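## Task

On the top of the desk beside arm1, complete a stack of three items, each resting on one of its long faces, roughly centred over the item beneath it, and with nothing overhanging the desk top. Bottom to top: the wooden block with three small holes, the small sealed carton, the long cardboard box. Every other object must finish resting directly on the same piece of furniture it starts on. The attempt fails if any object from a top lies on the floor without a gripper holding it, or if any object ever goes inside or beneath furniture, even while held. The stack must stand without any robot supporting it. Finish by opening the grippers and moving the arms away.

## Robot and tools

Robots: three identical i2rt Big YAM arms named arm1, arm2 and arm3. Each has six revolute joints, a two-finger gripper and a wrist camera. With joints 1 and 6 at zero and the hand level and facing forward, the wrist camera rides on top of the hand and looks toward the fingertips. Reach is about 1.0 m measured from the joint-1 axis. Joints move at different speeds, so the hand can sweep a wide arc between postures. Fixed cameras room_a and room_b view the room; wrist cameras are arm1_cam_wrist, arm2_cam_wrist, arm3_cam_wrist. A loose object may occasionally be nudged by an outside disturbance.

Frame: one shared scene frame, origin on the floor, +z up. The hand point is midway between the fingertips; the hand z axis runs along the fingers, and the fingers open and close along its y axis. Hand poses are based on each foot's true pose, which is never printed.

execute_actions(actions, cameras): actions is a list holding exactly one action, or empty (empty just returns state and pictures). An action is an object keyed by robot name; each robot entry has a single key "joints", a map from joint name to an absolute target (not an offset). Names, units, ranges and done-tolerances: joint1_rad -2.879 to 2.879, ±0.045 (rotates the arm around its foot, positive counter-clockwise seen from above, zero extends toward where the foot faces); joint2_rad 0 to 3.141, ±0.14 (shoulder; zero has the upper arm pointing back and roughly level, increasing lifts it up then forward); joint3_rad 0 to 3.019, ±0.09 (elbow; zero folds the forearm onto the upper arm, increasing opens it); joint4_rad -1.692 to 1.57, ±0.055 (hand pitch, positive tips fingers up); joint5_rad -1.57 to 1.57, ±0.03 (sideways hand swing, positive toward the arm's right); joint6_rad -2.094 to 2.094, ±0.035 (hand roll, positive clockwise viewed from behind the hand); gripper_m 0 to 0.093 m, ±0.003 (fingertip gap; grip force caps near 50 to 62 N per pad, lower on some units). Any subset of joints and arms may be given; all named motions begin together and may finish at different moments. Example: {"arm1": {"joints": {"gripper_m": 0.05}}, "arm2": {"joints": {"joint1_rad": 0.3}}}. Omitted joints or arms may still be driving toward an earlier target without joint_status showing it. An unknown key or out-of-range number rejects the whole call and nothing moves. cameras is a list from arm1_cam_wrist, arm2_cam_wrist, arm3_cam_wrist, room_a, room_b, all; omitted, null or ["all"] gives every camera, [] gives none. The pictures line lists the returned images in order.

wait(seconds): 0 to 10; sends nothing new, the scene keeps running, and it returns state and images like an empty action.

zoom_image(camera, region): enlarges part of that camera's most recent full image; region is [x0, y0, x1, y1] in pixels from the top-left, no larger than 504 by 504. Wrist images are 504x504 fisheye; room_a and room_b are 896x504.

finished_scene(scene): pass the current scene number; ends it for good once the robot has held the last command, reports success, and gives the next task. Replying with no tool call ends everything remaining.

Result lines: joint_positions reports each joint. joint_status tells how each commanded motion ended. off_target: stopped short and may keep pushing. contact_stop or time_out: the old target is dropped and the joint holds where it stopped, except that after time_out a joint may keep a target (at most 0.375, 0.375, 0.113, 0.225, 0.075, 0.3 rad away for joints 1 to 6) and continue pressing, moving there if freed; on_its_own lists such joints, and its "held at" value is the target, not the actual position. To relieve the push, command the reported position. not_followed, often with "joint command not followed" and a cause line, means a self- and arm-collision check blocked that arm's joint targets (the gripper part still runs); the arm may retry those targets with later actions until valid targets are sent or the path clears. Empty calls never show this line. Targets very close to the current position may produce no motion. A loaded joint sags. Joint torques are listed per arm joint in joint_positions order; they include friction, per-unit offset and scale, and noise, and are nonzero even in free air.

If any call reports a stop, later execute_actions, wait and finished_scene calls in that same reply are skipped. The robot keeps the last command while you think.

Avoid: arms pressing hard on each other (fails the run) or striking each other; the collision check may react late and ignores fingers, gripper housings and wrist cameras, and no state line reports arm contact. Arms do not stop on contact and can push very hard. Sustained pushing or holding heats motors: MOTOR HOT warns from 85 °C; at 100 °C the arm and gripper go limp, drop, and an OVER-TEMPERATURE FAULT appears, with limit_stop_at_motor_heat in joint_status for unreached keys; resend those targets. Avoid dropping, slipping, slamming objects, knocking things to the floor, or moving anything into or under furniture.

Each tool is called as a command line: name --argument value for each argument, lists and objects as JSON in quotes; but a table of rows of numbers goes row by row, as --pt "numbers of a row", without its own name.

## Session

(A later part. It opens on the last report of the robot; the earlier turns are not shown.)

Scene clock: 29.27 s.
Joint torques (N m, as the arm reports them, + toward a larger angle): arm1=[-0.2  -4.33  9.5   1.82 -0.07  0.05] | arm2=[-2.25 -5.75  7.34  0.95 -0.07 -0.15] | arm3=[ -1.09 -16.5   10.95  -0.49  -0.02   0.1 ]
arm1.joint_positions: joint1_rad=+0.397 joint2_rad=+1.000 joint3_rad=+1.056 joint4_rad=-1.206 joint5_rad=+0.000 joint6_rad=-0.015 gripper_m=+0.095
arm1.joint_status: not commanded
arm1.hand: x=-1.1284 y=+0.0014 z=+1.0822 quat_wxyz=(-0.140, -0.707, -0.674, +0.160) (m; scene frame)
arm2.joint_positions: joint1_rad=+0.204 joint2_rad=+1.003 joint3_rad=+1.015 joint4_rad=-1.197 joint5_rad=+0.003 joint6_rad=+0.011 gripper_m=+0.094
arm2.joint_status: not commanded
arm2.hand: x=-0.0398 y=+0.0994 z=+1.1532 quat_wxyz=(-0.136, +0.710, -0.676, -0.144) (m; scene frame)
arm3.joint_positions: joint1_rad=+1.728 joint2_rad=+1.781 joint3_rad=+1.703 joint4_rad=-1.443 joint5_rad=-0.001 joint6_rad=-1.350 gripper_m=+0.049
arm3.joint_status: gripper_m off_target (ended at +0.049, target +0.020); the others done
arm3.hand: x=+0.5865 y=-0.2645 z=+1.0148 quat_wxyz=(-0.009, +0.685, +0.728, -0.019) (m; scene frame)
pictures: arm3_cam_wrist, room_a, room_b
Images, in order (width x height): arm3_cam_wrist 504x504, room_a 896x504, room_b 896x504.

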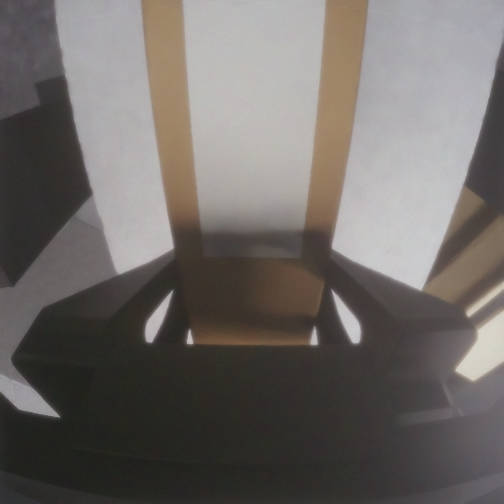

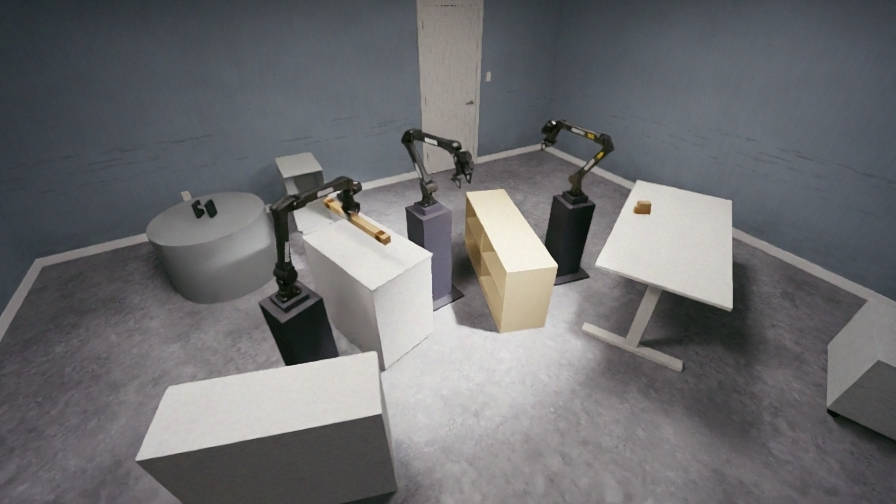

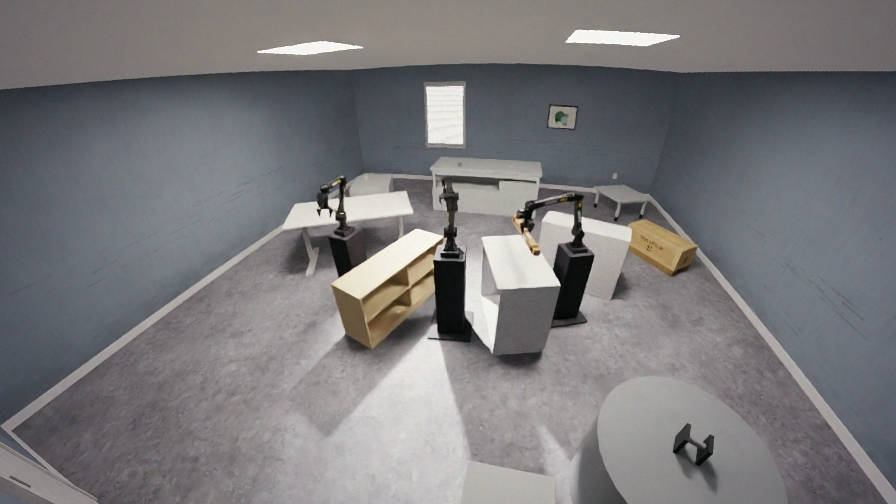

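execute_actions --actions '[{"arm3":{"joints":{"joint2_rad":1.94,"joint3_rad":1.43,"joint4_rad":-1.05,"gripper_m":0.02}}}]' --cameras '["arm3_cam_wrist","room_a","room_b"]'

Scene clock: 31.17 s.
Joint torques (N m, as the arm reports them, + toward a larger angle): arm1=[-0.2  -4.29  9.49  1.81 -0.07  0.05] | arm2=[-2.11 -5.67  7.36  0.99 -0.06 -0.17] | arm3=[ -1.19 -17.99  10.03   0.73   0.     0.09]
arm1.joint_positions: joint1_rad=+0.397 joint2_rad=+1.000 joint3_rad=+1.056 joint4_rad=-1.206 joint5_rad=+0.000 joint6_rad=-0.015 gripper_m=+0.095
arm1.joint_status: not commanded
arm1.hand: x=-1.1284 y=+0.0014 z=+1.0822 quat_wxyz=(-0.140, -0.707, -0.674, +0.160) (m; scene frame)
arm2.joint_positions: joint1_rad=+0.204 joint2_rad=+1.003 joint3_rad=+1.015 joint4_rad=-1.197 joint5_rad=+0.003 joint6_rad=+0.011 gripper_m=+0.094
arm2.joint_status: not commanded
arm2.hand: x=-0.0398 y=+0.0994 z=+1.1532 quat_wxyz=(-0.136, +0.710, -0.676, -0.144) (m; scene frame)
arm3.joint_positions: joint1_rad=+1.728 joint2_rad=+1.945 joint3_rad=+1.416 joint4_rad=-1.068 joint5_rad=-0.002 joint6_rad=-1.349 gripper_m=+0.049
arm3.joint_status: gripper_m off_target (ended at +0.049, target +0.020); the others done
arm3.hand: x=+0.6013 y=-0.2608 z=+0.8231 quat_wxyz=(+0.011, +0.686, +0.728, +0.013) (m; scene frame)
pictures: arm3_cam_wrist, room_a, room_b
Images, in order (width x height): arm3_cam_wrist 504x504, room_a 896x504, room_b 896x504.

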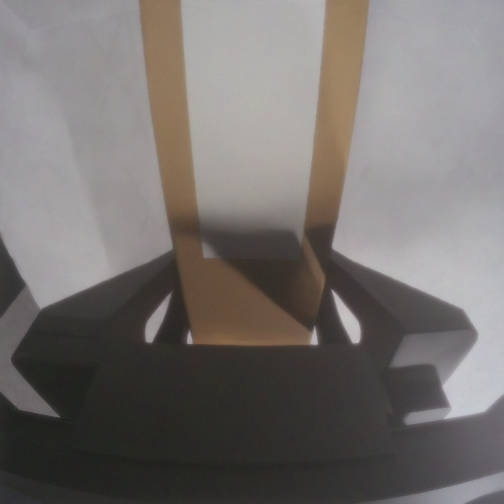

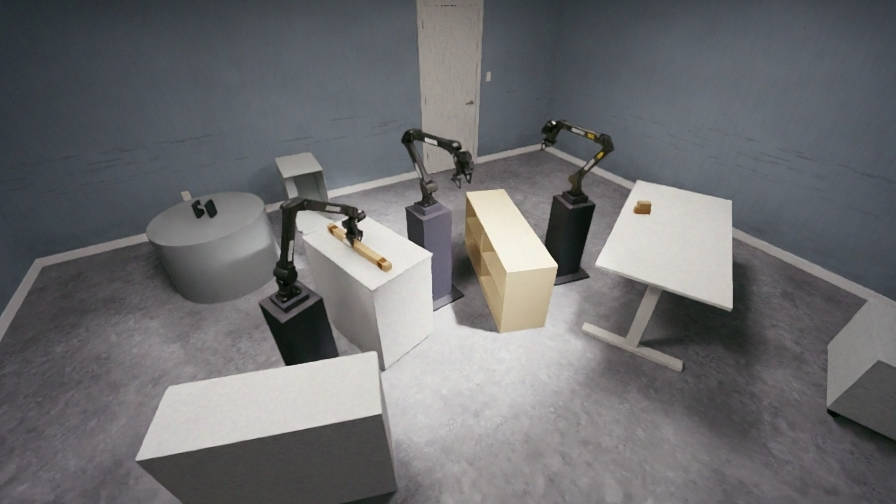

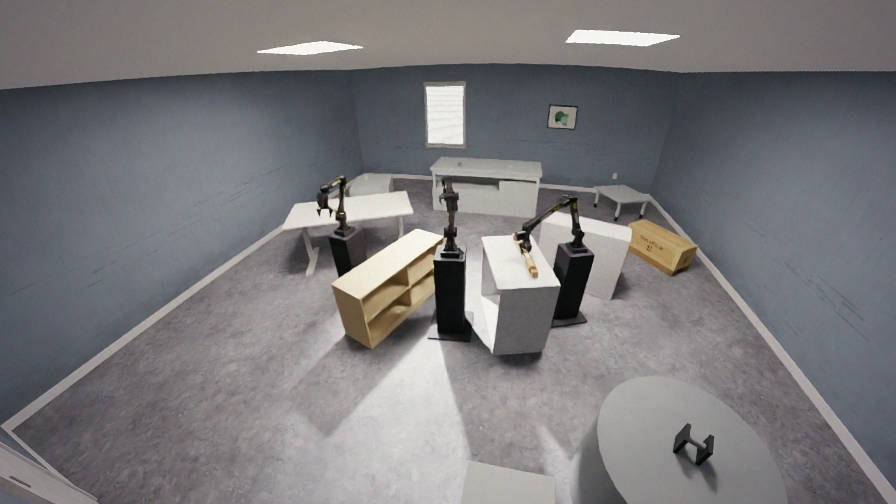

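execute_actions --actions '[{"arm3":{"joints":{"joint2_rad":1.985,"gripper_m":0.02}}}]' --cameras '["room_a"]'

Scene clock: 32.20 s.
Joint torques (N m, as the arm reports them, + toward a larger angle): arm1=[-0.17 -4.3   9.49  1.83 -0.07  0.05] | arm2=[-2.15 -5.76  7.29  1.01 -0.06 -0.16] | arm3=[ -1.27 -15.66  10.01   0.7   -0.01   0.08]
arm1.joint_positions: joint1_rad=+0.397 joint2_rad=+1.000 joint3_rad=+1.056 joint4_rad=-1.206 joint5_rad=+0.000 joint6_rad=-0.015 gripper_m=+0.095
arm1.joint_status: not commanded
arm1.hand: x=-1.1284 y=+0.0014 z=+1.0822 quat_wxyz=(-0.140, -0.707, -0.674, +0.160) (m; scene frame)
arm2.joint_positions: joint1_rad=+0.204 joint2_rad=+1.003 joint3_rad=+1.015 joint4_rad=-1.197 joint5_rad=+0.003 joint6_rad=+0.011 gripper_m=+0.094
arm2.joint_status: not commanded
arm2.hand: x=-0.0398 y=+0.0994 z=+1.1532 quat_wxyz=(-0.136, +0.710, -0.676, -0.144) (m; scene frame)
arm3.joint_positions: joint1_rad=+1.728 joint2_rad=+1.958 joint3_rad=+1.416 joint4_rad=-1.068 joint5_rad=-0.002 joint6_rad=-1.349 gripper_m=+0.049
arm3.joint_status: gripper_m off_target (ended at +0.049, target +0.020); the others done
arm3.hand: x=+0.6028 y=-0.2604 z=+0.8163 quat_wxyz=(+0.014, +0.686, +0.728, +0.019) (m; scene frame)
pictures: room_a
Images, in order (width x height): room_a 896x504.

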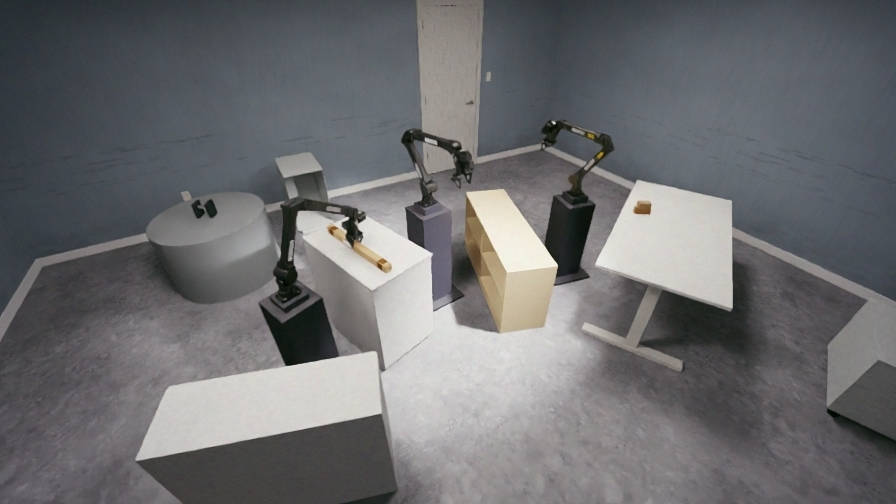

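execute_actions --actions '[{"arm3":{"joints":{"joint2_rad":1.965,"gripper_m":0.093}}}]' --cameras '["arm3_cam_wrist","room_a"]'

execute_actions --actions '[{"arm3":{"joints":{"joint2_rad":1.6,"joint3_rad":1.45,"joint4_rad":-1.3}}}]' --cameras '["arm3_cam_wrist"]'

Scene clock: 33.20 s.
Joint torques (N m, as the arm reports them, + toward a larger angle): arm1=[-0.18 -4.31  9.5   1.8  -0.08  0.05] | arm2=[-2.29 -5.78  7.27  0.96 -0.07 -0.16] | arm3=[ -1.26 -18.     9.96   0.72  -0.01   0.08]
arm1.joint_positions: joint1_rad=+0.397 joint2_rad=+1.000 joint3_rad=+1.056 joint4_rad=-1.206 joint5_rad=+0.000 joint6_rad=-0.015 gripper_m=+0.095
arm1.joint_status: not commanded
arm1.hand: x=-1.1284 y=+0.0014 z=+1.0822 quat_wxyz=(-0.140, -0.707, -0.674, +0.160) (m; scene frame)
arm2.joint_positions: joint1_rad=+0.204 joint2_rad=+1.003 joint3_rad=+1.015 joint4_rad=-1.197 joint5_rad=+0.003 joint6_rad=+0.011 gripper_m=+0.094
arm2.joint_status: not commanded
arm2.hand: x=-0.0398 y=+0.0994 z=+1.1532 quat_wxyz=(-0.136, +0.710, -0.676, -0.144) (m; scene frame)
arm3.joint_positions: joint1_rad=+1.728 joint2_rad=+1.958 joint3_rad=+1.416 joint4_rad=-1.068 joint5_rad=-0.002 joint6_rad=-1.349 gripper_m=+0.093
arm3.joint_status: all done
arm3.hand: x=+0.6028 y=-0.2604 z=+0.8163 quat_wxyz=(+0.014, +0.686, +0.728, +0.019) (m; scene frame)
pictures: arm3_cam_wrist, room_a
Images, in order (width x height): arm3_cam_wrist 504x504, room_a 896x504.

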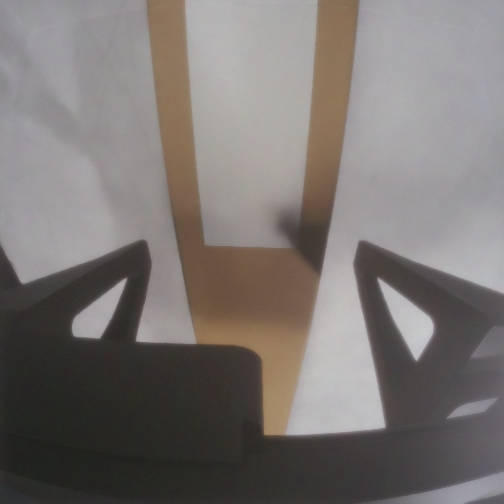

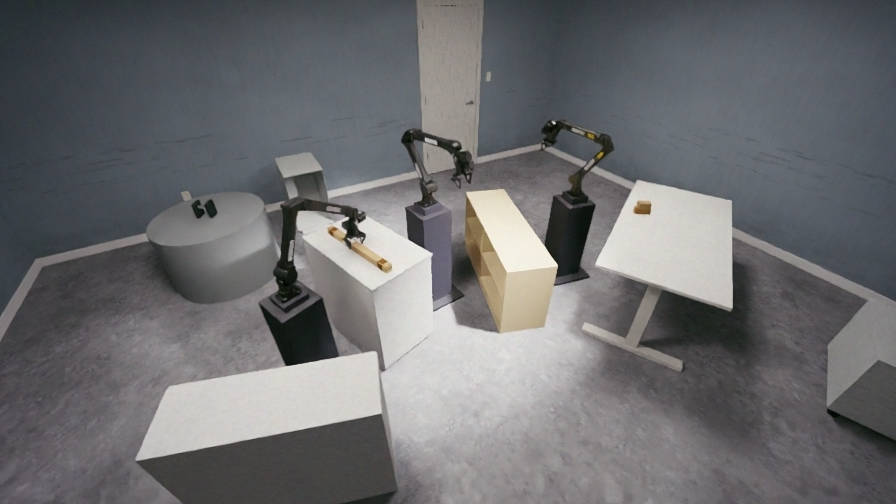

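Scene clock: 34.57 s.
Joint torques (N m, as the arm reports them, + toward a larger angle): arm1=[-0.18 -4.33  9.49  1.81 -0.07  0.05] | arm2=[-2.09 -5.73  7.35  0.97 -0.07 -0.14] | arm3=[ -1.26 -12.85  11.4   -0.3   -0.01   0.1 ]
arm1.joint_positions: joint1_rad=+0.397 joint2_rad=+1.000 joint3_rad=+1.056 joint4_rad=-1.206 joint5_rad=+0.000 joint6_rad=-0.015 gripper_m=+0.095
arm1.joint_status: not commanded
arm1.hand: x=-1.1284 y=+0.0014 z=+1.0822 quat_wxyz=(-0.140, -0.707, -0.674, +0.160) (m; scene frame)
arm2.joint_positions: joint1_rad=+0.204 joint2_rad=+1.003 joint3_rad=+1.015 joint4_rad=-1.197 joint5_rad=+0.003 joint6_rad=+0.011 gripper_m=+0.094
arm2.joint_status: not commanded
arm2.hand: x=-0.0398 y=+0.0994 z=+1.1532 quat_wxyz=(-0.136, +0.710, -0.676, -0.144) (m; scene frame)
arm3.joint_positions: joint1_rad=+1.728 joint2_rad=+1.582 joint3_rad=+1.439 joint4_rad=-1.282 joint5_rad=-0.002 joint6_rad=-1.349 gripper_m=+0.093
arm3.joint_status: all done
arm3.hand: x=+0.6372 y=-0.2497 z=+1.0144 quat_wxyz=(-0.032, +0.684, +0.726, -0.060) (m; scene frame)
pictures: arm3_cam_wrist
Images, in order (width x height): arm3_cam_wrist 504x504.

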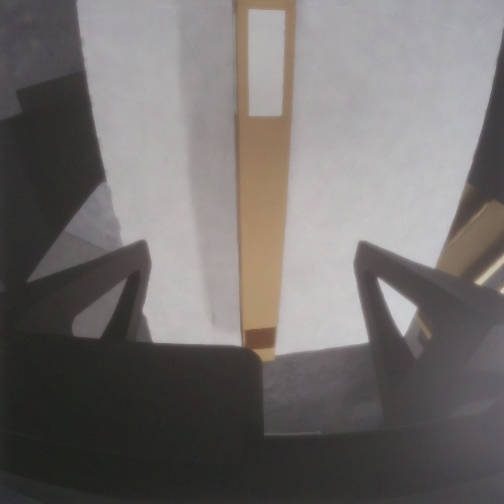

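execute_actions --actions '[{"arm3":{"joints":{"joint1_rad":0.2,"joint2_rad":1.0,"joint3_rad":1.05,"joint4_rad":-1.2,"joint6_rad":0}},"arm2":{"joints":{"joint1_rad":-1.41,"joint2_rad":1.4,"joint3_rad":1.3,"joint4_rad":-1.4,"joint6_rad":1.56}}}]' --cameras '["room_a"]'

execute_actions --actions '[{"arm2":{"joints":{"joint2_rad":2.105,"joint3_rad":1.8,"joint4_rad":-1.22}}}]' --cameras '["arm2_cam_wrist","room_a"]'

Scene clock: 38.47 s.
Joint torques (N m, as the arm reports them, + toward a larger angle): arm1=[-0.21 -4.31  9.5   1.81 -0.07  0.05] | arm2=[ -1.26 -11.36  10.98  -0.2    0.16   0.11] | arm3=[-1.1  -4.3  10.82  1.59  0.    0.14]
arm1.joint_positions: joint1_rad=+0.397 joint2_rad=+1.000 joint3_rad=+1.056 joint4_rad=-1.206 joint5_rad=+0.000 joint6_rad=-0.015 gripper_m=+0.095
arm1.joint_status: not commanded
arm1.hand: x=-1.1284 y=+0.0014 z=+1.0822 quat_wxyz=(-0.140, -0.707, -0.674, +0.160) (m; scene frame)
arm2.joint_positions: joint1_rad=-1.413 joint2_rad=+1.408 joint3_rad=+1.248 joint4_rad=-1.388 joint5_rad=+0.001 joint6_rad=+1.546 gripper_m=+0.094
arm2.joint_status: all done
arm2.hand: x=+0.3902 y=-0.2439 z=+1.0930 quat_wxyz=(-0.002, -0.693, -0.720, -0.012) (m; scene frame)
arm3.joint_positions: joint1_rad=+0.204 joint2_rad=+0.991 joint3_rad=+1.053 joint4_rad=-1.214 joint5_rad=+0.000 joint6_rad=-0.012 gripper_m=+0.093
arm3.joint_status: all done
arm3.hand: x=+1.0111 y=+0.2250 z=+1.0907 quat_wxyz=(-0.125, +0.800, -0.564, -0.164) (m; scene frame)
pictures: room_a
Images, in order (width x height): room_a 896x504.

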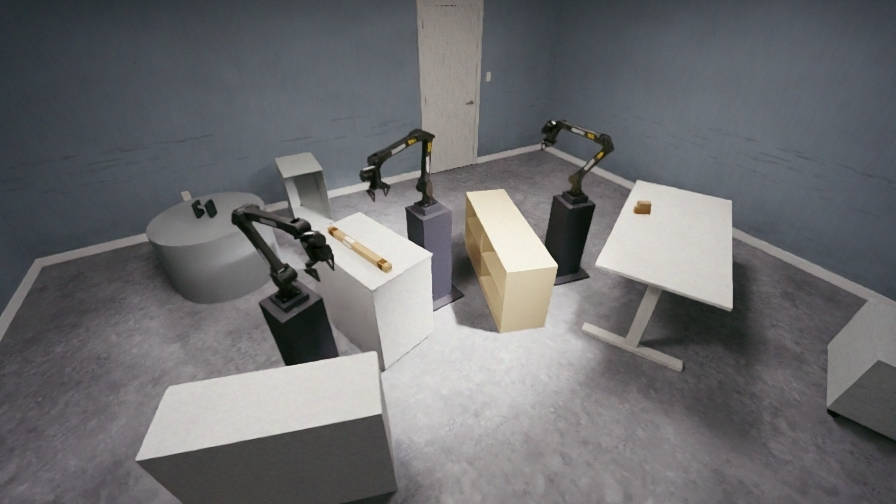

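Scene clock: 39.93 s.
Joint torques (N m, as the arm reports them, + toward a larger angle): arm1=[-0.17 -4.31  9.49  1.81 -0.07  0.05] | arm2=[ -1.45 -21.89  10.61   0.34   0.15   0.07] | arm3=[-1.1  -4.42 10.81  1.59  0.    0.12]
arm1.joint_positions: joint1_rad=+0.397 joint2_rad=+1.000 joint3_rad=+1.056 joint4_rad=-1.206 joint5_rad=+0.000 joint6_rad=-0.015 gripper_m=+0.095
arm1.joint_status: not commanded
arm1.hand: x=-1.1284 y=+0.0014 z=+1.0822 quat_wxyz=(-0.140, -0.707, -0.674, +0.160) (m; scene frame)
arm2.joint_positions: joint1_rad=-1.413 joint2_rad=+2.121 joint3_rad=+1.744 joint4_rad=-1.224 joint5_rad=+0.001 joint6_rad=+1.548 gripper_m=+0.094
arm2.joint_status: all done
arm2.hand: x=+0.6053 y=-0.2383 z=+0.9156 quat_wxyz=(+0.016, -0.694, -0.720, +0.006) (m; scene frame)
arm3.joint_positions: joint1_rad=+0.204 joint2_rad=+0.991 joint3_rad=+1.053 joint4_rad=-1.214 joint5_rad=+0.000 joint6_rad=-0.012 gripper_m=+0.093
arm3.joint_status: not commanded
arm3.hand: x=+1.0111 y=+0.2250 z=+1.0907 quat_wxyz=(-0.125, +0.799, -0.564, -0.164) (m; scene frame)
pictures: arm2_cam_wrist, room_a
Images, in order (width x height): arm2_cam_wrist 504x504, room_a 896x504.

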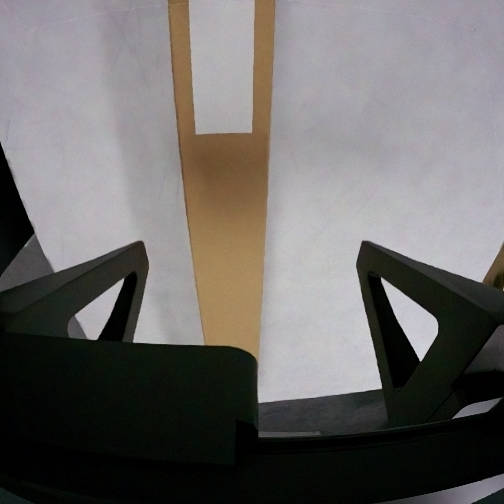

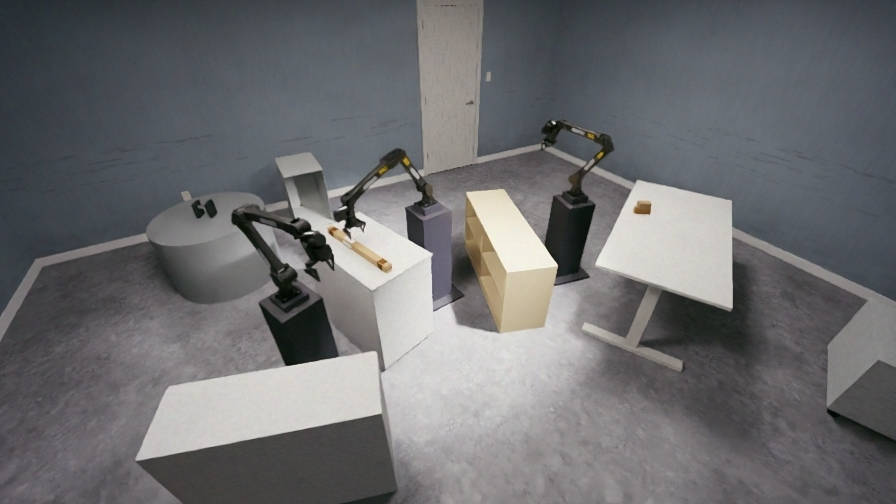

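execute_actions --actions '[{"arm2":{"joints":{"joint2_rad":2.27,"joint3_rad":1.76,"joint4_rad":-1.052}}}]' --cameras '["arm2_cam_wrist","room_a"]'

Scene clock: 41.97 s.
Joint torques (N m, as the arm reports them, + toward a larger angle): arm1=[-0.2  -4.3   9.5   1.83 -0.07  0.05] | arm2=[ -1.22 -21.71   7.44   0.69   0.12   0.05] | arm3=[-1.09 -4.38 10.81  1.59  0.    0.12]
arm1.joint_positions: joint1_rad=+0.397 joint2_rad=+1.000 joint3_rad=+1.056 joint4_rad=-1.206 joint5_rad=+0.000 joint6_rad=-0.015 gripper_m=+0.095
arm1.joint_status: not commanded
arm1.hand: x=-1.1284 y=+0.0014 z=+1.0822 quat_wxyz=(-0.140, -0.707, -0.674, +0.160) (m; scene frame)
arm2.joint_positions: joint1_rad=-1.413 joint2_rad=+2.277 joint3_rad=+1.744 joint4_rad=-1.063 joint5_rad=+0.001 joint6_rad=+1.548 gripper_m=+0.094
arm2.joint_status: all done
arm2.hand: x=+0.6218 y=-0.2367 z=+0.8193 quat_wxyz=(+0.014, -0.694, -0.720, +0.004) (m; scene frame)
arm3.joint_positions: joint1_rad=+0.204 joint2_rad=+0.991 joint3_rad=+1.053 joint4_rad=-1.214 joint5_rad=+0.000 joint6_rad=-0.012 gripper_m=+0.093
arm3.joint_status: not commanded
arm3.hand: x=+1.0111 y=+0.2250 z=+1.0907 quat_wxyz=(-0.125, +0.799, -0.564, -0.164) (m; scene frame)
pictures: arm2_cam_wrist, room_a
Images, in order (width x height): arm2_cam_wrist 504x504, room_a 896x504.

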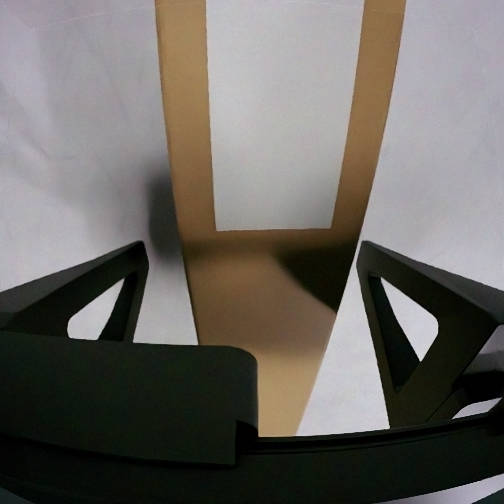

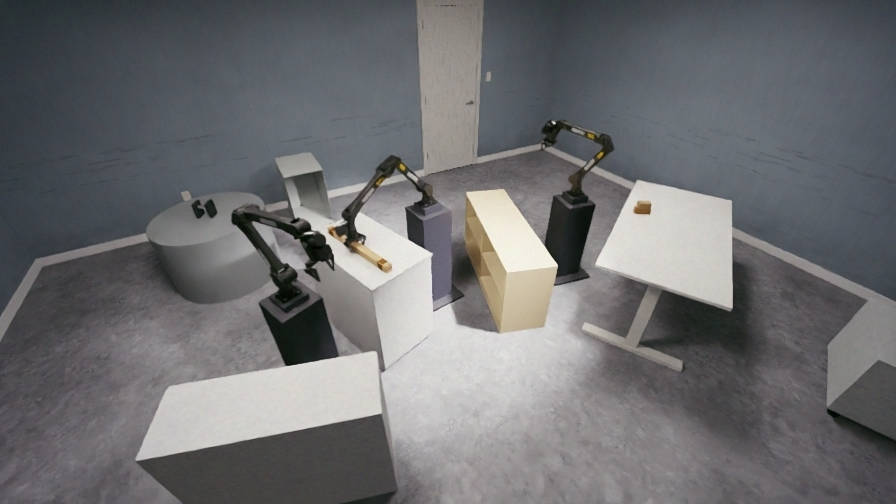

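execute_actions --actions '[{"arm2":{"joints":{"gripper_m":0.02}}}]' --cameras '["arm2_cam_wrist"]'

Scene clock: 42.83 s.
Joint torques (N m, as the arm reports them, + toward a larger angle): arm1=[-0.18 -4.31  9.49  1.83 -0.07  0.05] | arm2=[ -1.2  -22.11   7.47   0.61   0.14   0.06] | arm3=[-1.05 -4.4  10.8   1.59  0.01  0.12]
arm1.joint_positions: joint1_rad=+0.397 joint2_rad=+1.000 joint3_rad=+1.056 joint4_rad=-1.206 joint5_rad=+0.000 joint6_rad=-0.015 gripper_m=+0.095
arm1.joint_status: not commanded
arm1.hand: x=-1.1284 y=+0.0014 z=+1.0822 quat_wxyz=(-0.140, -0.707, -0.674, +0.160) (m; scene frame)
arm2.joint_positions: joint1_rad=-1.413 joint2_rad=+2.277 joint3_rad=+1.744 joint4_rad=-1.062 joint5_rad=+0.001 joint6_rad=+1.549 gripper_m=+0.049
arm2.joint_status: gripper_m off_target (ended at +0.049, target +0.020)
arm2.hand: x=+0.6221 y=-0.2367 z=+0.8193 quat_wxyz=(+0.014, -0.694, -0.719, +0.004) (m; scene frame)
arm3.joint_positions: joint1_rad=+0.204 joint2_rad=+0.991 joint3_rad=+1.053 joint4_rad=-1.214 joint5_rad=+0.000 joint6_rad=-0.012 gripper_m=+0.093
arm3.joint_status: not commanded
arm3.hand: x=+1.0111 y=+0.2250 z=+1.0907 quat_wxyz=(-0.125, +0.799, -0.564, -0.164) (m; scene frame)
pictures: arm2_cam_wrist
Images, in order (width x height): arm2_cam_wrist 504x504.

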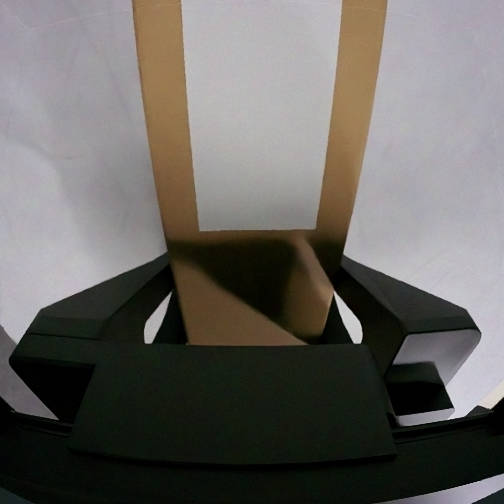

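execute_actions --actions '[{"arm2":{"joints":{"joint2_rad":1.955,"joint3_rad":1.79,"joint4_rad":-1.4,"gripper_m":0.02}}}]' --cameras '[]'

execute_actions --actions '[{"arm2":{"joints":{"joint1_rad":1.16,"gripper_m":0.02}}}]' --cameras '["arm2_cam_wrist","room_a","room_b"]'

Scene clock: 44.87 s.
Joint torques (N m, as the arm reports them, + toward a larger angle): arm1=[-0.17 -4.29  9.49  1.82 -0.07  0.05] | arm2=[ -1.37 -17.14   9.13  -0.25   0.15   0.06] | arm3=[-1.09 -4.38 10.8   1.6   0.    0.12]
arm1.joint_positions: joint1_rad=+0.397 joint2_rad=+1.000 joint3_rad=+1.056 joint4_rad=-1.206 joint5_rad=+0.000 joint6_rad=-0.015 gripper_m=+0.095
arm1.joint_status: not commanded
arm1.hand: x=-1.1284 y=+0.0014 z=+1.0822 quat_wxyz=(-0.140, -0.707, -0.674, +0.160) (m; scene frame)
arm2.joint_positions: joint1_rad=-1.413 joint2_rad=+1.938 joint3_rad=+1.764 joint4_rad=-1.389 joint5_rad=+0.001 joint6_rad=+1.549 gripper_m=+0.049
arm2.joint_status: gripper_m off_target (ended at +0.049, target +0.020); the others done
arm2.hand: x=+0.5794 y=-0.2404 z=+1.0324 quat_wxyz=(+0.002, -0.695, -0.719, -0.007) (m; scene frame)
arm3.joint_positions: joint1_rad=+0.204 joint2_rad=+0.991 joint3_rad=+1.053 joint4_rad=-1.214 joint5_rad=+0.000 joint6_rad=-0.012 gripper_m=+0.093
arm3.joint_status: not commanded
arm3.hand: x=+1.0111 y=+0.2250 z=+1.0907 quat_wxyz=(-0.125, +0.799, -0.564, -0.164) (m; scene frame)
pictures: none
No camera images: the call's "cameras" was empty. Leave "cameras" out to get every camera's image.

Scene clock: 47.37 s.
Joint torques (N m, as the arm reports them, + toward a larger angle): arm1=[-0.19 -4.32  9.49  1.81 -0.07  0.05] | arm2=[ -3.01 -18.31   9.22  -0.22   0.23   0.03] | arm3=[-1.08 -4.33 10.81  1.59  0.    0.12]
arm1.joint_positions: joint1_rad=+0.397 joint2_rad=+1.000 joint3_rad=+1.056 joint4_rad=-1.206 joint5_rad=+0.000 joint6_rad=-0.015 gripper_m=+0.095
arm1.joint_status: not commanded
arm1.hand: x=-1.1284 y=+0.0014 z=+1.0822 quat_wxyz=(-0.140, -0.707, -0.674, +0.160) (m; scene frame)
arm2.joint_positions: joint1_rad=+1.168 joint2_rad=+1.946 joint3_rad=+1.764 joint4_rad=-1.389 joint5_rad=-0.001 joint6_rad=+1.549 gripper_m=+0.049
arm2.joint_status: gripper_m off_target (ended at +0.049, target +0.020); the others done
arm2.hand: x=-0.5317 y=+0.0638 z=+1.0335 quat_wxyz=(-0.003, +0.499, -0.866, -0.006) (m; scene frame)
arm3.joint_positions: joint1_rad=+0.204 joint2_rad=+0.991 joint3_rad=+1.053 joint4_rad=-1.214 joint5_rad=+0.000 joint6_rad=-0.012 gripper_m=+0.093
arm3.joint_status: not commanded
arm3.hand: x=+1.0111 y=+0.2250 z=+1.0907 quat_wxyz=(-0.125, +0.799, -0.564, -0.164) (m; scene frame)
pictures: arm2_cam_wrist, room_a, room_b
Images, in order (width x height): arm2_cam_wrist 504x504, room_a 896x504, room_b 896x504.

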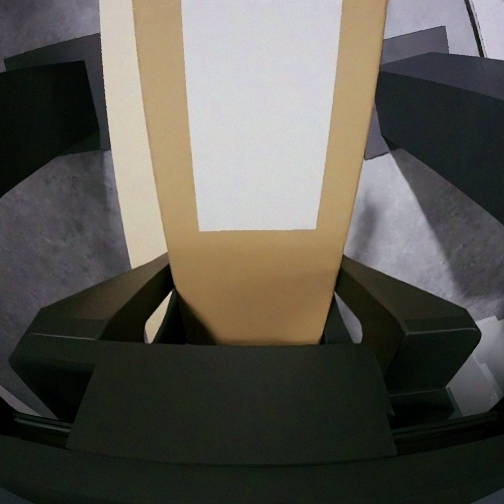

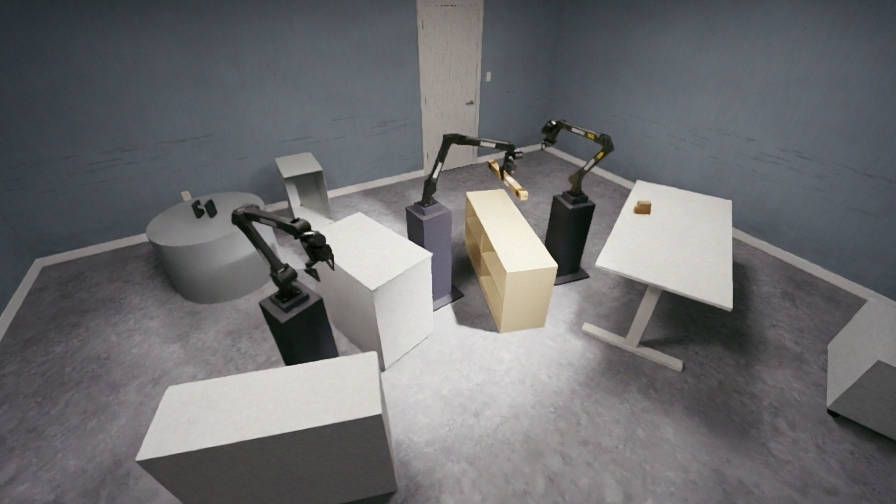

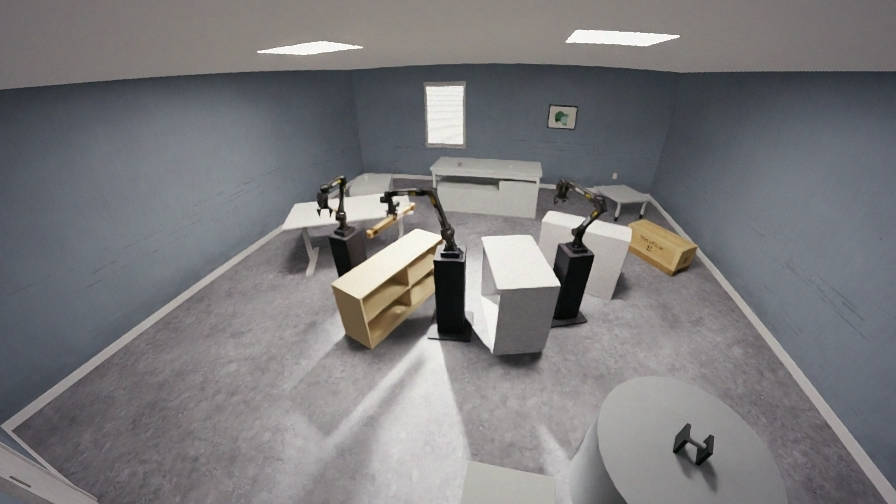

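execute_actions --actions '[{"arm2":{"joints":{"joint2_rad":2.43,"joint3_rad":1.75,"joint4_rad":-0.885,"gripper_m":0.02}}}]' --cameras '["arm2_cam_wrist","room_a","room_b"]'

Scene clock: 49.37 s.
Joint torques (N m, as the arm reports them, + toward a larger angle): arm1=[-0.19 -4.33  9.5   1.81 -0.07  0.05] | arm2=[ -2.7  -24.27   6.67   0.65   0.22   0.06] | arm3=[-1.12 -4.38 10.8   1.61  0.    0.12]
arm1.joint_positions: joint1_rad=+0.397 joint2_rad=+1.000 joint3_rad=+1.056 joint4_rad=-1.206 joint5_rad=+0.000 joint6_rad=-0.015 gripper_m=+0.095
arm1.joint_status: not commanded
arm1.hand: x=-1.1284 y=+0.0014 z=+1.0822 quat_wxyz=(-0.140, -0.707, -0.674, +0.160) (m; scene frame)
arm2.joint_positions: joint1_rad=+1.168 joint2_rad=+2.455 joint3_rad=+1.733 joint4_rad=-0.896 joint5_rad=-0.001 joint6_rad=+1.549 gripper_m=+0.049
arm2.joint_status: gripper_m off_target (ended at +0.049, target +0.020); the others done
arm2.hand: x=-0.5605 y=+0.0857 z=+0.7107 quat_wxyz=(-0.014, +0.499, -0.866, +0.014) (m; scene frame)
arm3.joint_positions: joint1_rad=+0.204 joint2_rad=+0.991 joint3_rad=+1.053 joint4_rad=-1.214 joint5_rad=+0.000 joint6_rad=-0.012 gripper_m=+0.093
arm3.joint_status: not commanded
arm3.hand: x=+1.0111 y=+0.2250 z=+1.0907 quat_wxyz=(-0.125, +0.799, -0.564, -0.164) (m; scene frame)
pictures: arm2_cam_wrist, room_a, room_b
Images, in order (width x height): arm2_cam_wrist 504x504, room_a 896x504, room_b 896x504.

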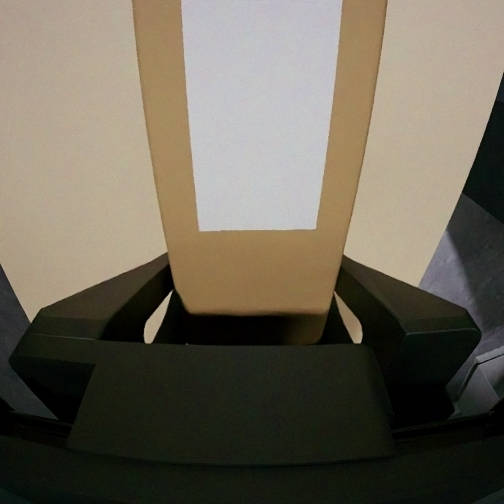

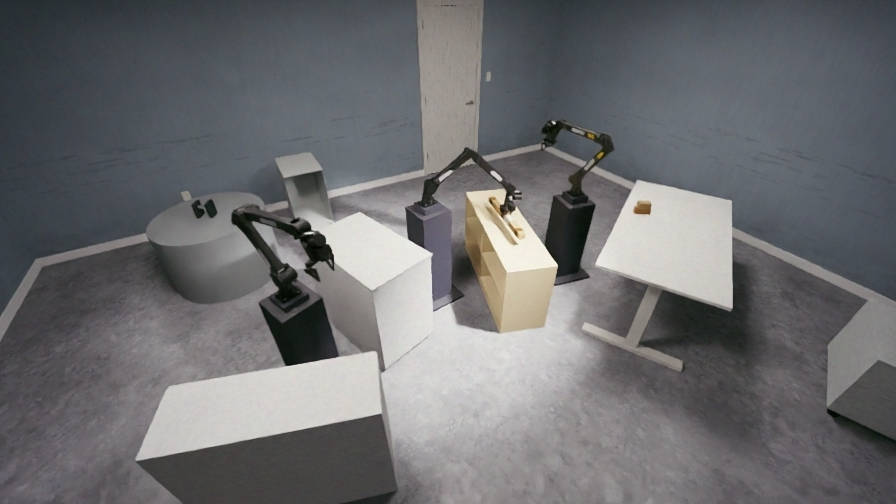

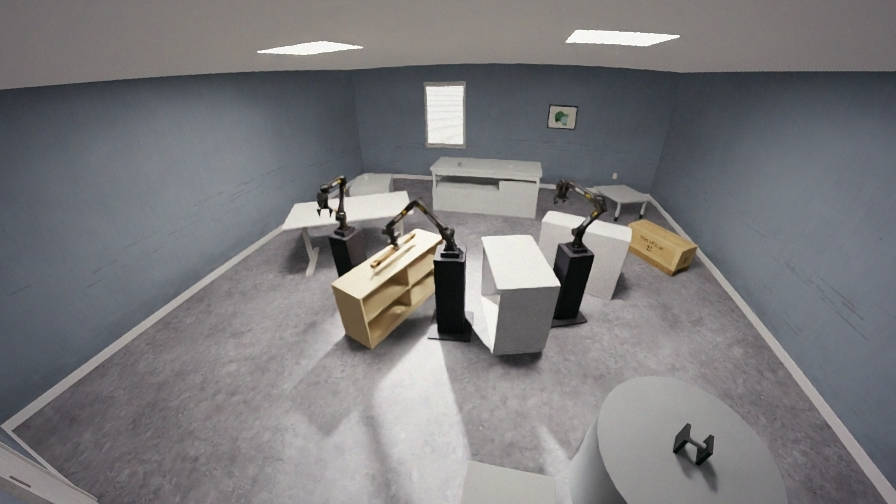

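execute_actions --actions '[{"arm2":{"joints":{"joint2_rad":2.5,"joint4_rad":-0.845,"gripper_m":0.02}}}]' --cameras '["arm2_cam_wrist","room_b"]'

Scene clock: 50.83 s.
Joint torques (N m, as the arm reports them, + toward a larger angle): arm1=[-0.19 -4.3   9.5   1.82 -0.07  0.05] | arm2=[ -2.95 -19.71   6.59   0.7    0.22   0.06] | arm3=[-1.06 -4.39 10.8   1.6   0.    0.12]
arm1.joint_positions: joint1_rad=+0.397 joint2_rad=+1.000 joint3_rad=+1.056 joint4_rad=-1.206 joint5_rad=+0.000 joint6_rad=-0.015 gripper_m=+0.095
arm1.joint_status: not commanded
arm1.hand: x=-1.1284 y=+0.0014 z=+1.0822 quat_wxyz=(-0.140, -0.707, -0.674, +0.160) (m; scene frame)
arm2.joint_positions: joint1_rad=+1.168 joint2_rad=+2.477 joint3_rad=+1.733 joint4_rad=-0.857 joint5_rad=-0.001 joint6_rad=+1.549 gripper_m=+0.049
arm2.joint_status: gripper_m off_target (ended at +0.049, target +0.020); the others done
arm2.hand: x=-0.5627 y=+0.0872 z=+0.6966 quat_wxyz=(-0.010, +0.499, -0.866, +0.007) (m; scene frame)
arm3.joint_positions: joint1_rad=+0.204 joint2_rad=+0.991 joint3_rad=+1.053 joint4_rad=-1.214 joint5_rad=+0.000 joint6_rad=-0.012 gripper_m=+0.093
arm3.joint_status: not commanded
arm3.hand: x=+1.0111 y=+0.2250 z=+1.0907 quat_wxyz=(-0.125, +0.799, -0.564, -0.164) (m; scene frame)
pictures: arm2_cam_wrist, room_b
Images, in order (width x height): arm2_cam_wrist 504x504, room_b 896x504.

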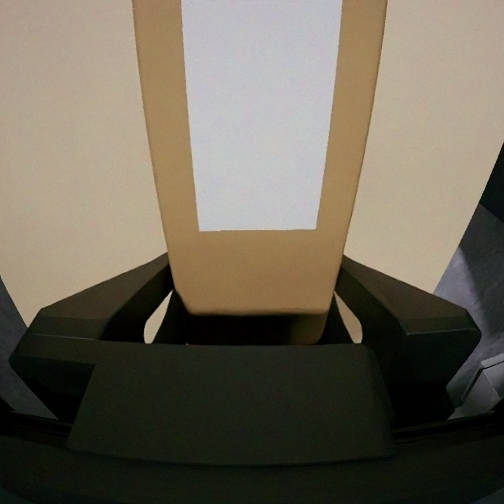

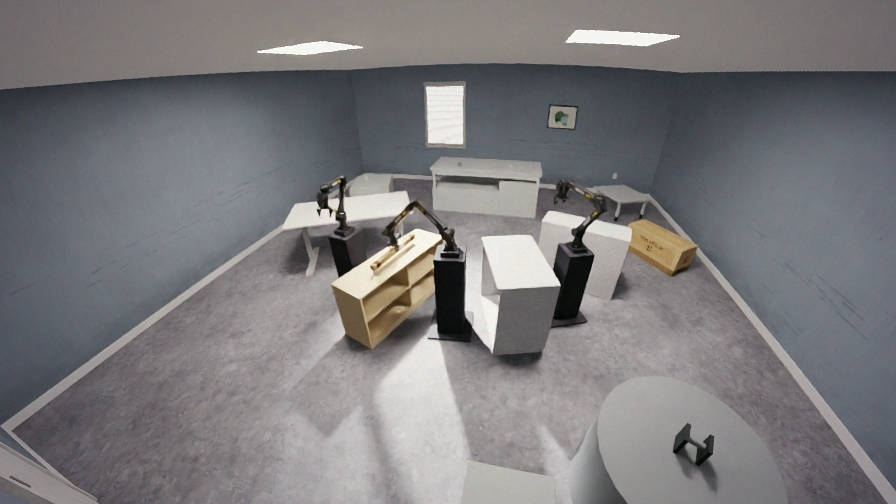

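zoom_image --camera "room_b" --region '[320, 190, 480, 310]'

Region (320, 190, 480, 310) of room_b's 896x504 image, scaled by 3.150, with more detail than that image has; it fills the top 378 rows of this view, and the rest is white.

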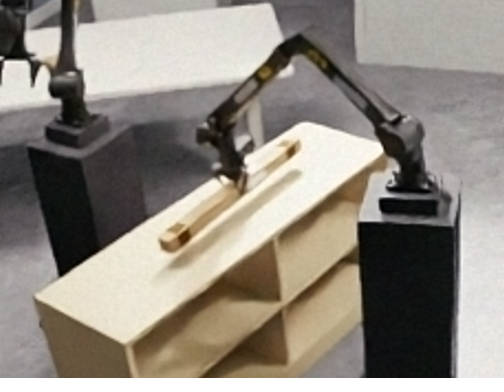

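execute_actions --actions '[{"arm2":{"joints":{"joint2_rad":2.55,"joint4_rad":-0.78,"gripper_m":0.02}}}]' --cameras '["arm2_cam_wrist","room_b"]'

zoom_image --camera "room_b" --region '[320, 190, 480, 310]'

Scene clock: 52.63 s.
Joint torques (N m, as the arm reports them, + toward a larger angle): arm1=[-0.19 -4.29  9.5   1.82 -0.07  0.05] | arm2=[ -2.78 -20.78   6.27   0.6    0.22   0.06] | arm3=[-1.12 -4.44 10.78  1.59  0.    0.13]
arm1.joint_positions: joint1_rad=+0.397 joint2_rad=+1.000 joint3_rad=+1.056 joint4_rad=-1.206 joint5_rad=+0.000 joint6_rad=-0.015 gripper_m=+0.095
arm1.joint_status: not commanded
arm1.hand: x=-1.1284 y=+0.0014 z=+1.0822 quat_wxyz=(-0.140, -0.707, -0.674, +0.160) (m; scene frame)
arm2.joint_positions: joint1_rad=+1.168 joint2_rad=+2.536 joint3_rad=+1.733 joint4_rad=-0.791 joint5_rad=-0.001 joint6_rad=+1.549 gripper_m=+0.049
arm2.joint_status: gripper_m off_target (ended at +0.049, target +0.020); the others done
arm2.hand: x=-0.5591 y=+0.0855 z=+0.6600 quat_wxyz=(-0.008, +0.499, -0.866, +0.004) (m; scene frame)
arm3.joint_positions: joint1_rad=+0.204 joint2_rad=+0.991 joint3_rad=+1.053 joint4_rad=-1.214 joint5_rad=+0.000 joint6_rad=-0.012 gripper_m=+0.093
arm3.joint_status: not commanded
arm3.hand: x=+1.0111 y=+0.2250 z=+1.0907 quat_wxyz=(-0.125, +0.799, -0.564, -0.164) (m; scene frame)
pictures: arm2_cam_wrist, room_b
Images, in order (width x height): arm2_cam_wrist 504x504, room_b 896x504.

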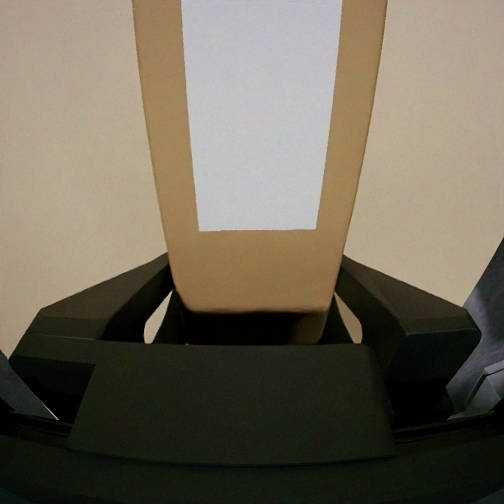

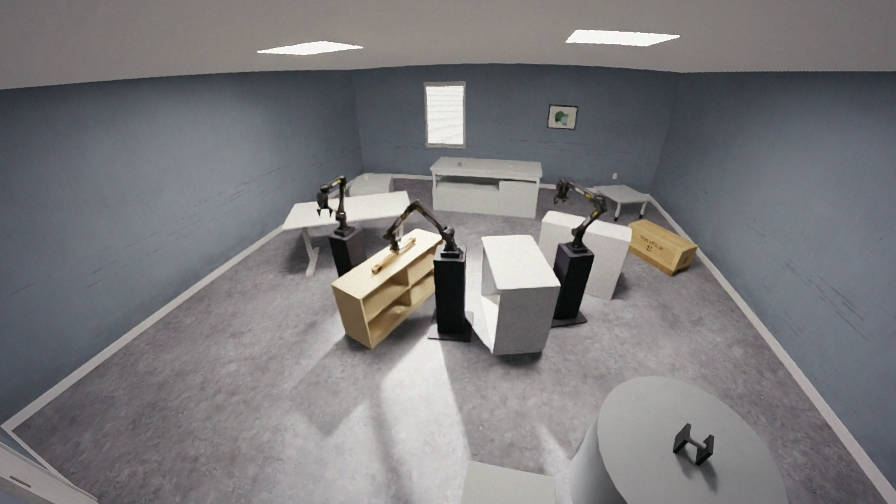

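Region (320, 190, 480, 310) of room_b's 896x504 image, scaled by 3.150, with more detail than that image has; it fills the top 378 rows of this view, and the rest is white.

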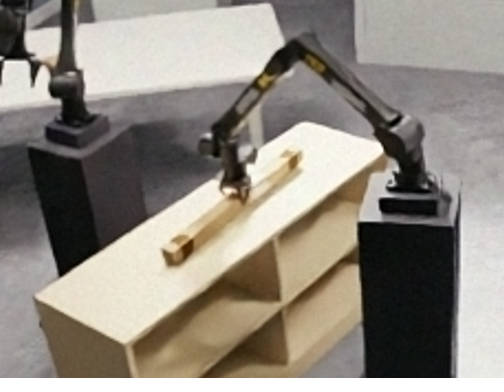

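execute_actions --actions '[{"arm2":{"joints":{"joint2_rad":2.58,"joint4_rad":-0.76,"gripper_m":0.02}}}]' --cameras '["room_b"]'

Scene clock: 53.53 s.
Joint torques (N m, as the arm reports them, + toward a larger angle): arm1=[-0.2  -4.31  9.51  1.82 -0.07  0.05] | arm2=[ -2.91 -19.6    6.1    0.71   0.36   0.02] | arm3=[-1.   -4.36 10.8   1.61  0.    0.13]
arm1.joint_positions: joint1_rad=+0.397 joint2_rad=+1.000 joint3_rad=+1.056 joint4_rad=-1.206 joint5_rad=+0.000 joint6_rad=-0.015 gripper_m=+0.095
arm1.joint_status: not commanded
arm1.hand: x=-1.1284 y=+0.0014 z=+1.0822 quat_wxyz=(-0.140, -0.707, -0.674, +0.160) (m; scene frame)
arm2.joint_positions: joint1_rad=+1.168 joint2_rad=+2.551 joint3_rad=+1.733 joint4_rad=-0.772 joint5_rad=-0.004 joint6_rad=+1.550 gripper_m=+0.049
arm2.joint_status: gripper_m off_target (ended at +0.049, target +0.020); the others done
arm2.hand: x=-0.5591 y=+0.0851 z=+0.6512 quat_wxyz=(-0.006, +0.499, -0.867, +0.003) (m; scene frame)
arm3.joint_positions: joint1_rad=+0.204 joint2_rad=+0.991 joint3_rad=+1.053 joint4_rad=-1.214 joint5_rad=+0.000 joint6_rad=-0.012 gripper_m=+0.093
arm3.joint_status: not commanded
arm3.hand: x=+1.0111 y=+0.2250 z=+1.0907 quat_wxyz=(-0.125, +0.799, -0.564, -0.164) (m; scene frame)
pictures: room_b
Images, in order (width x height): room_b 896x504.

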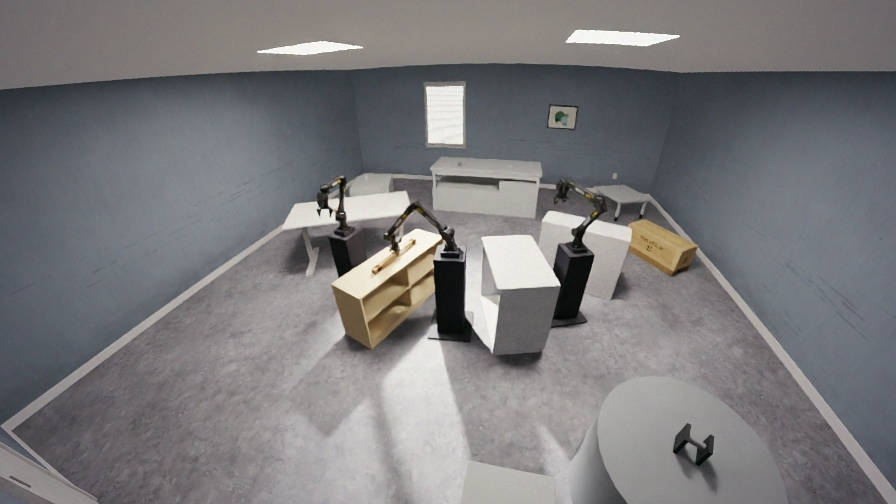

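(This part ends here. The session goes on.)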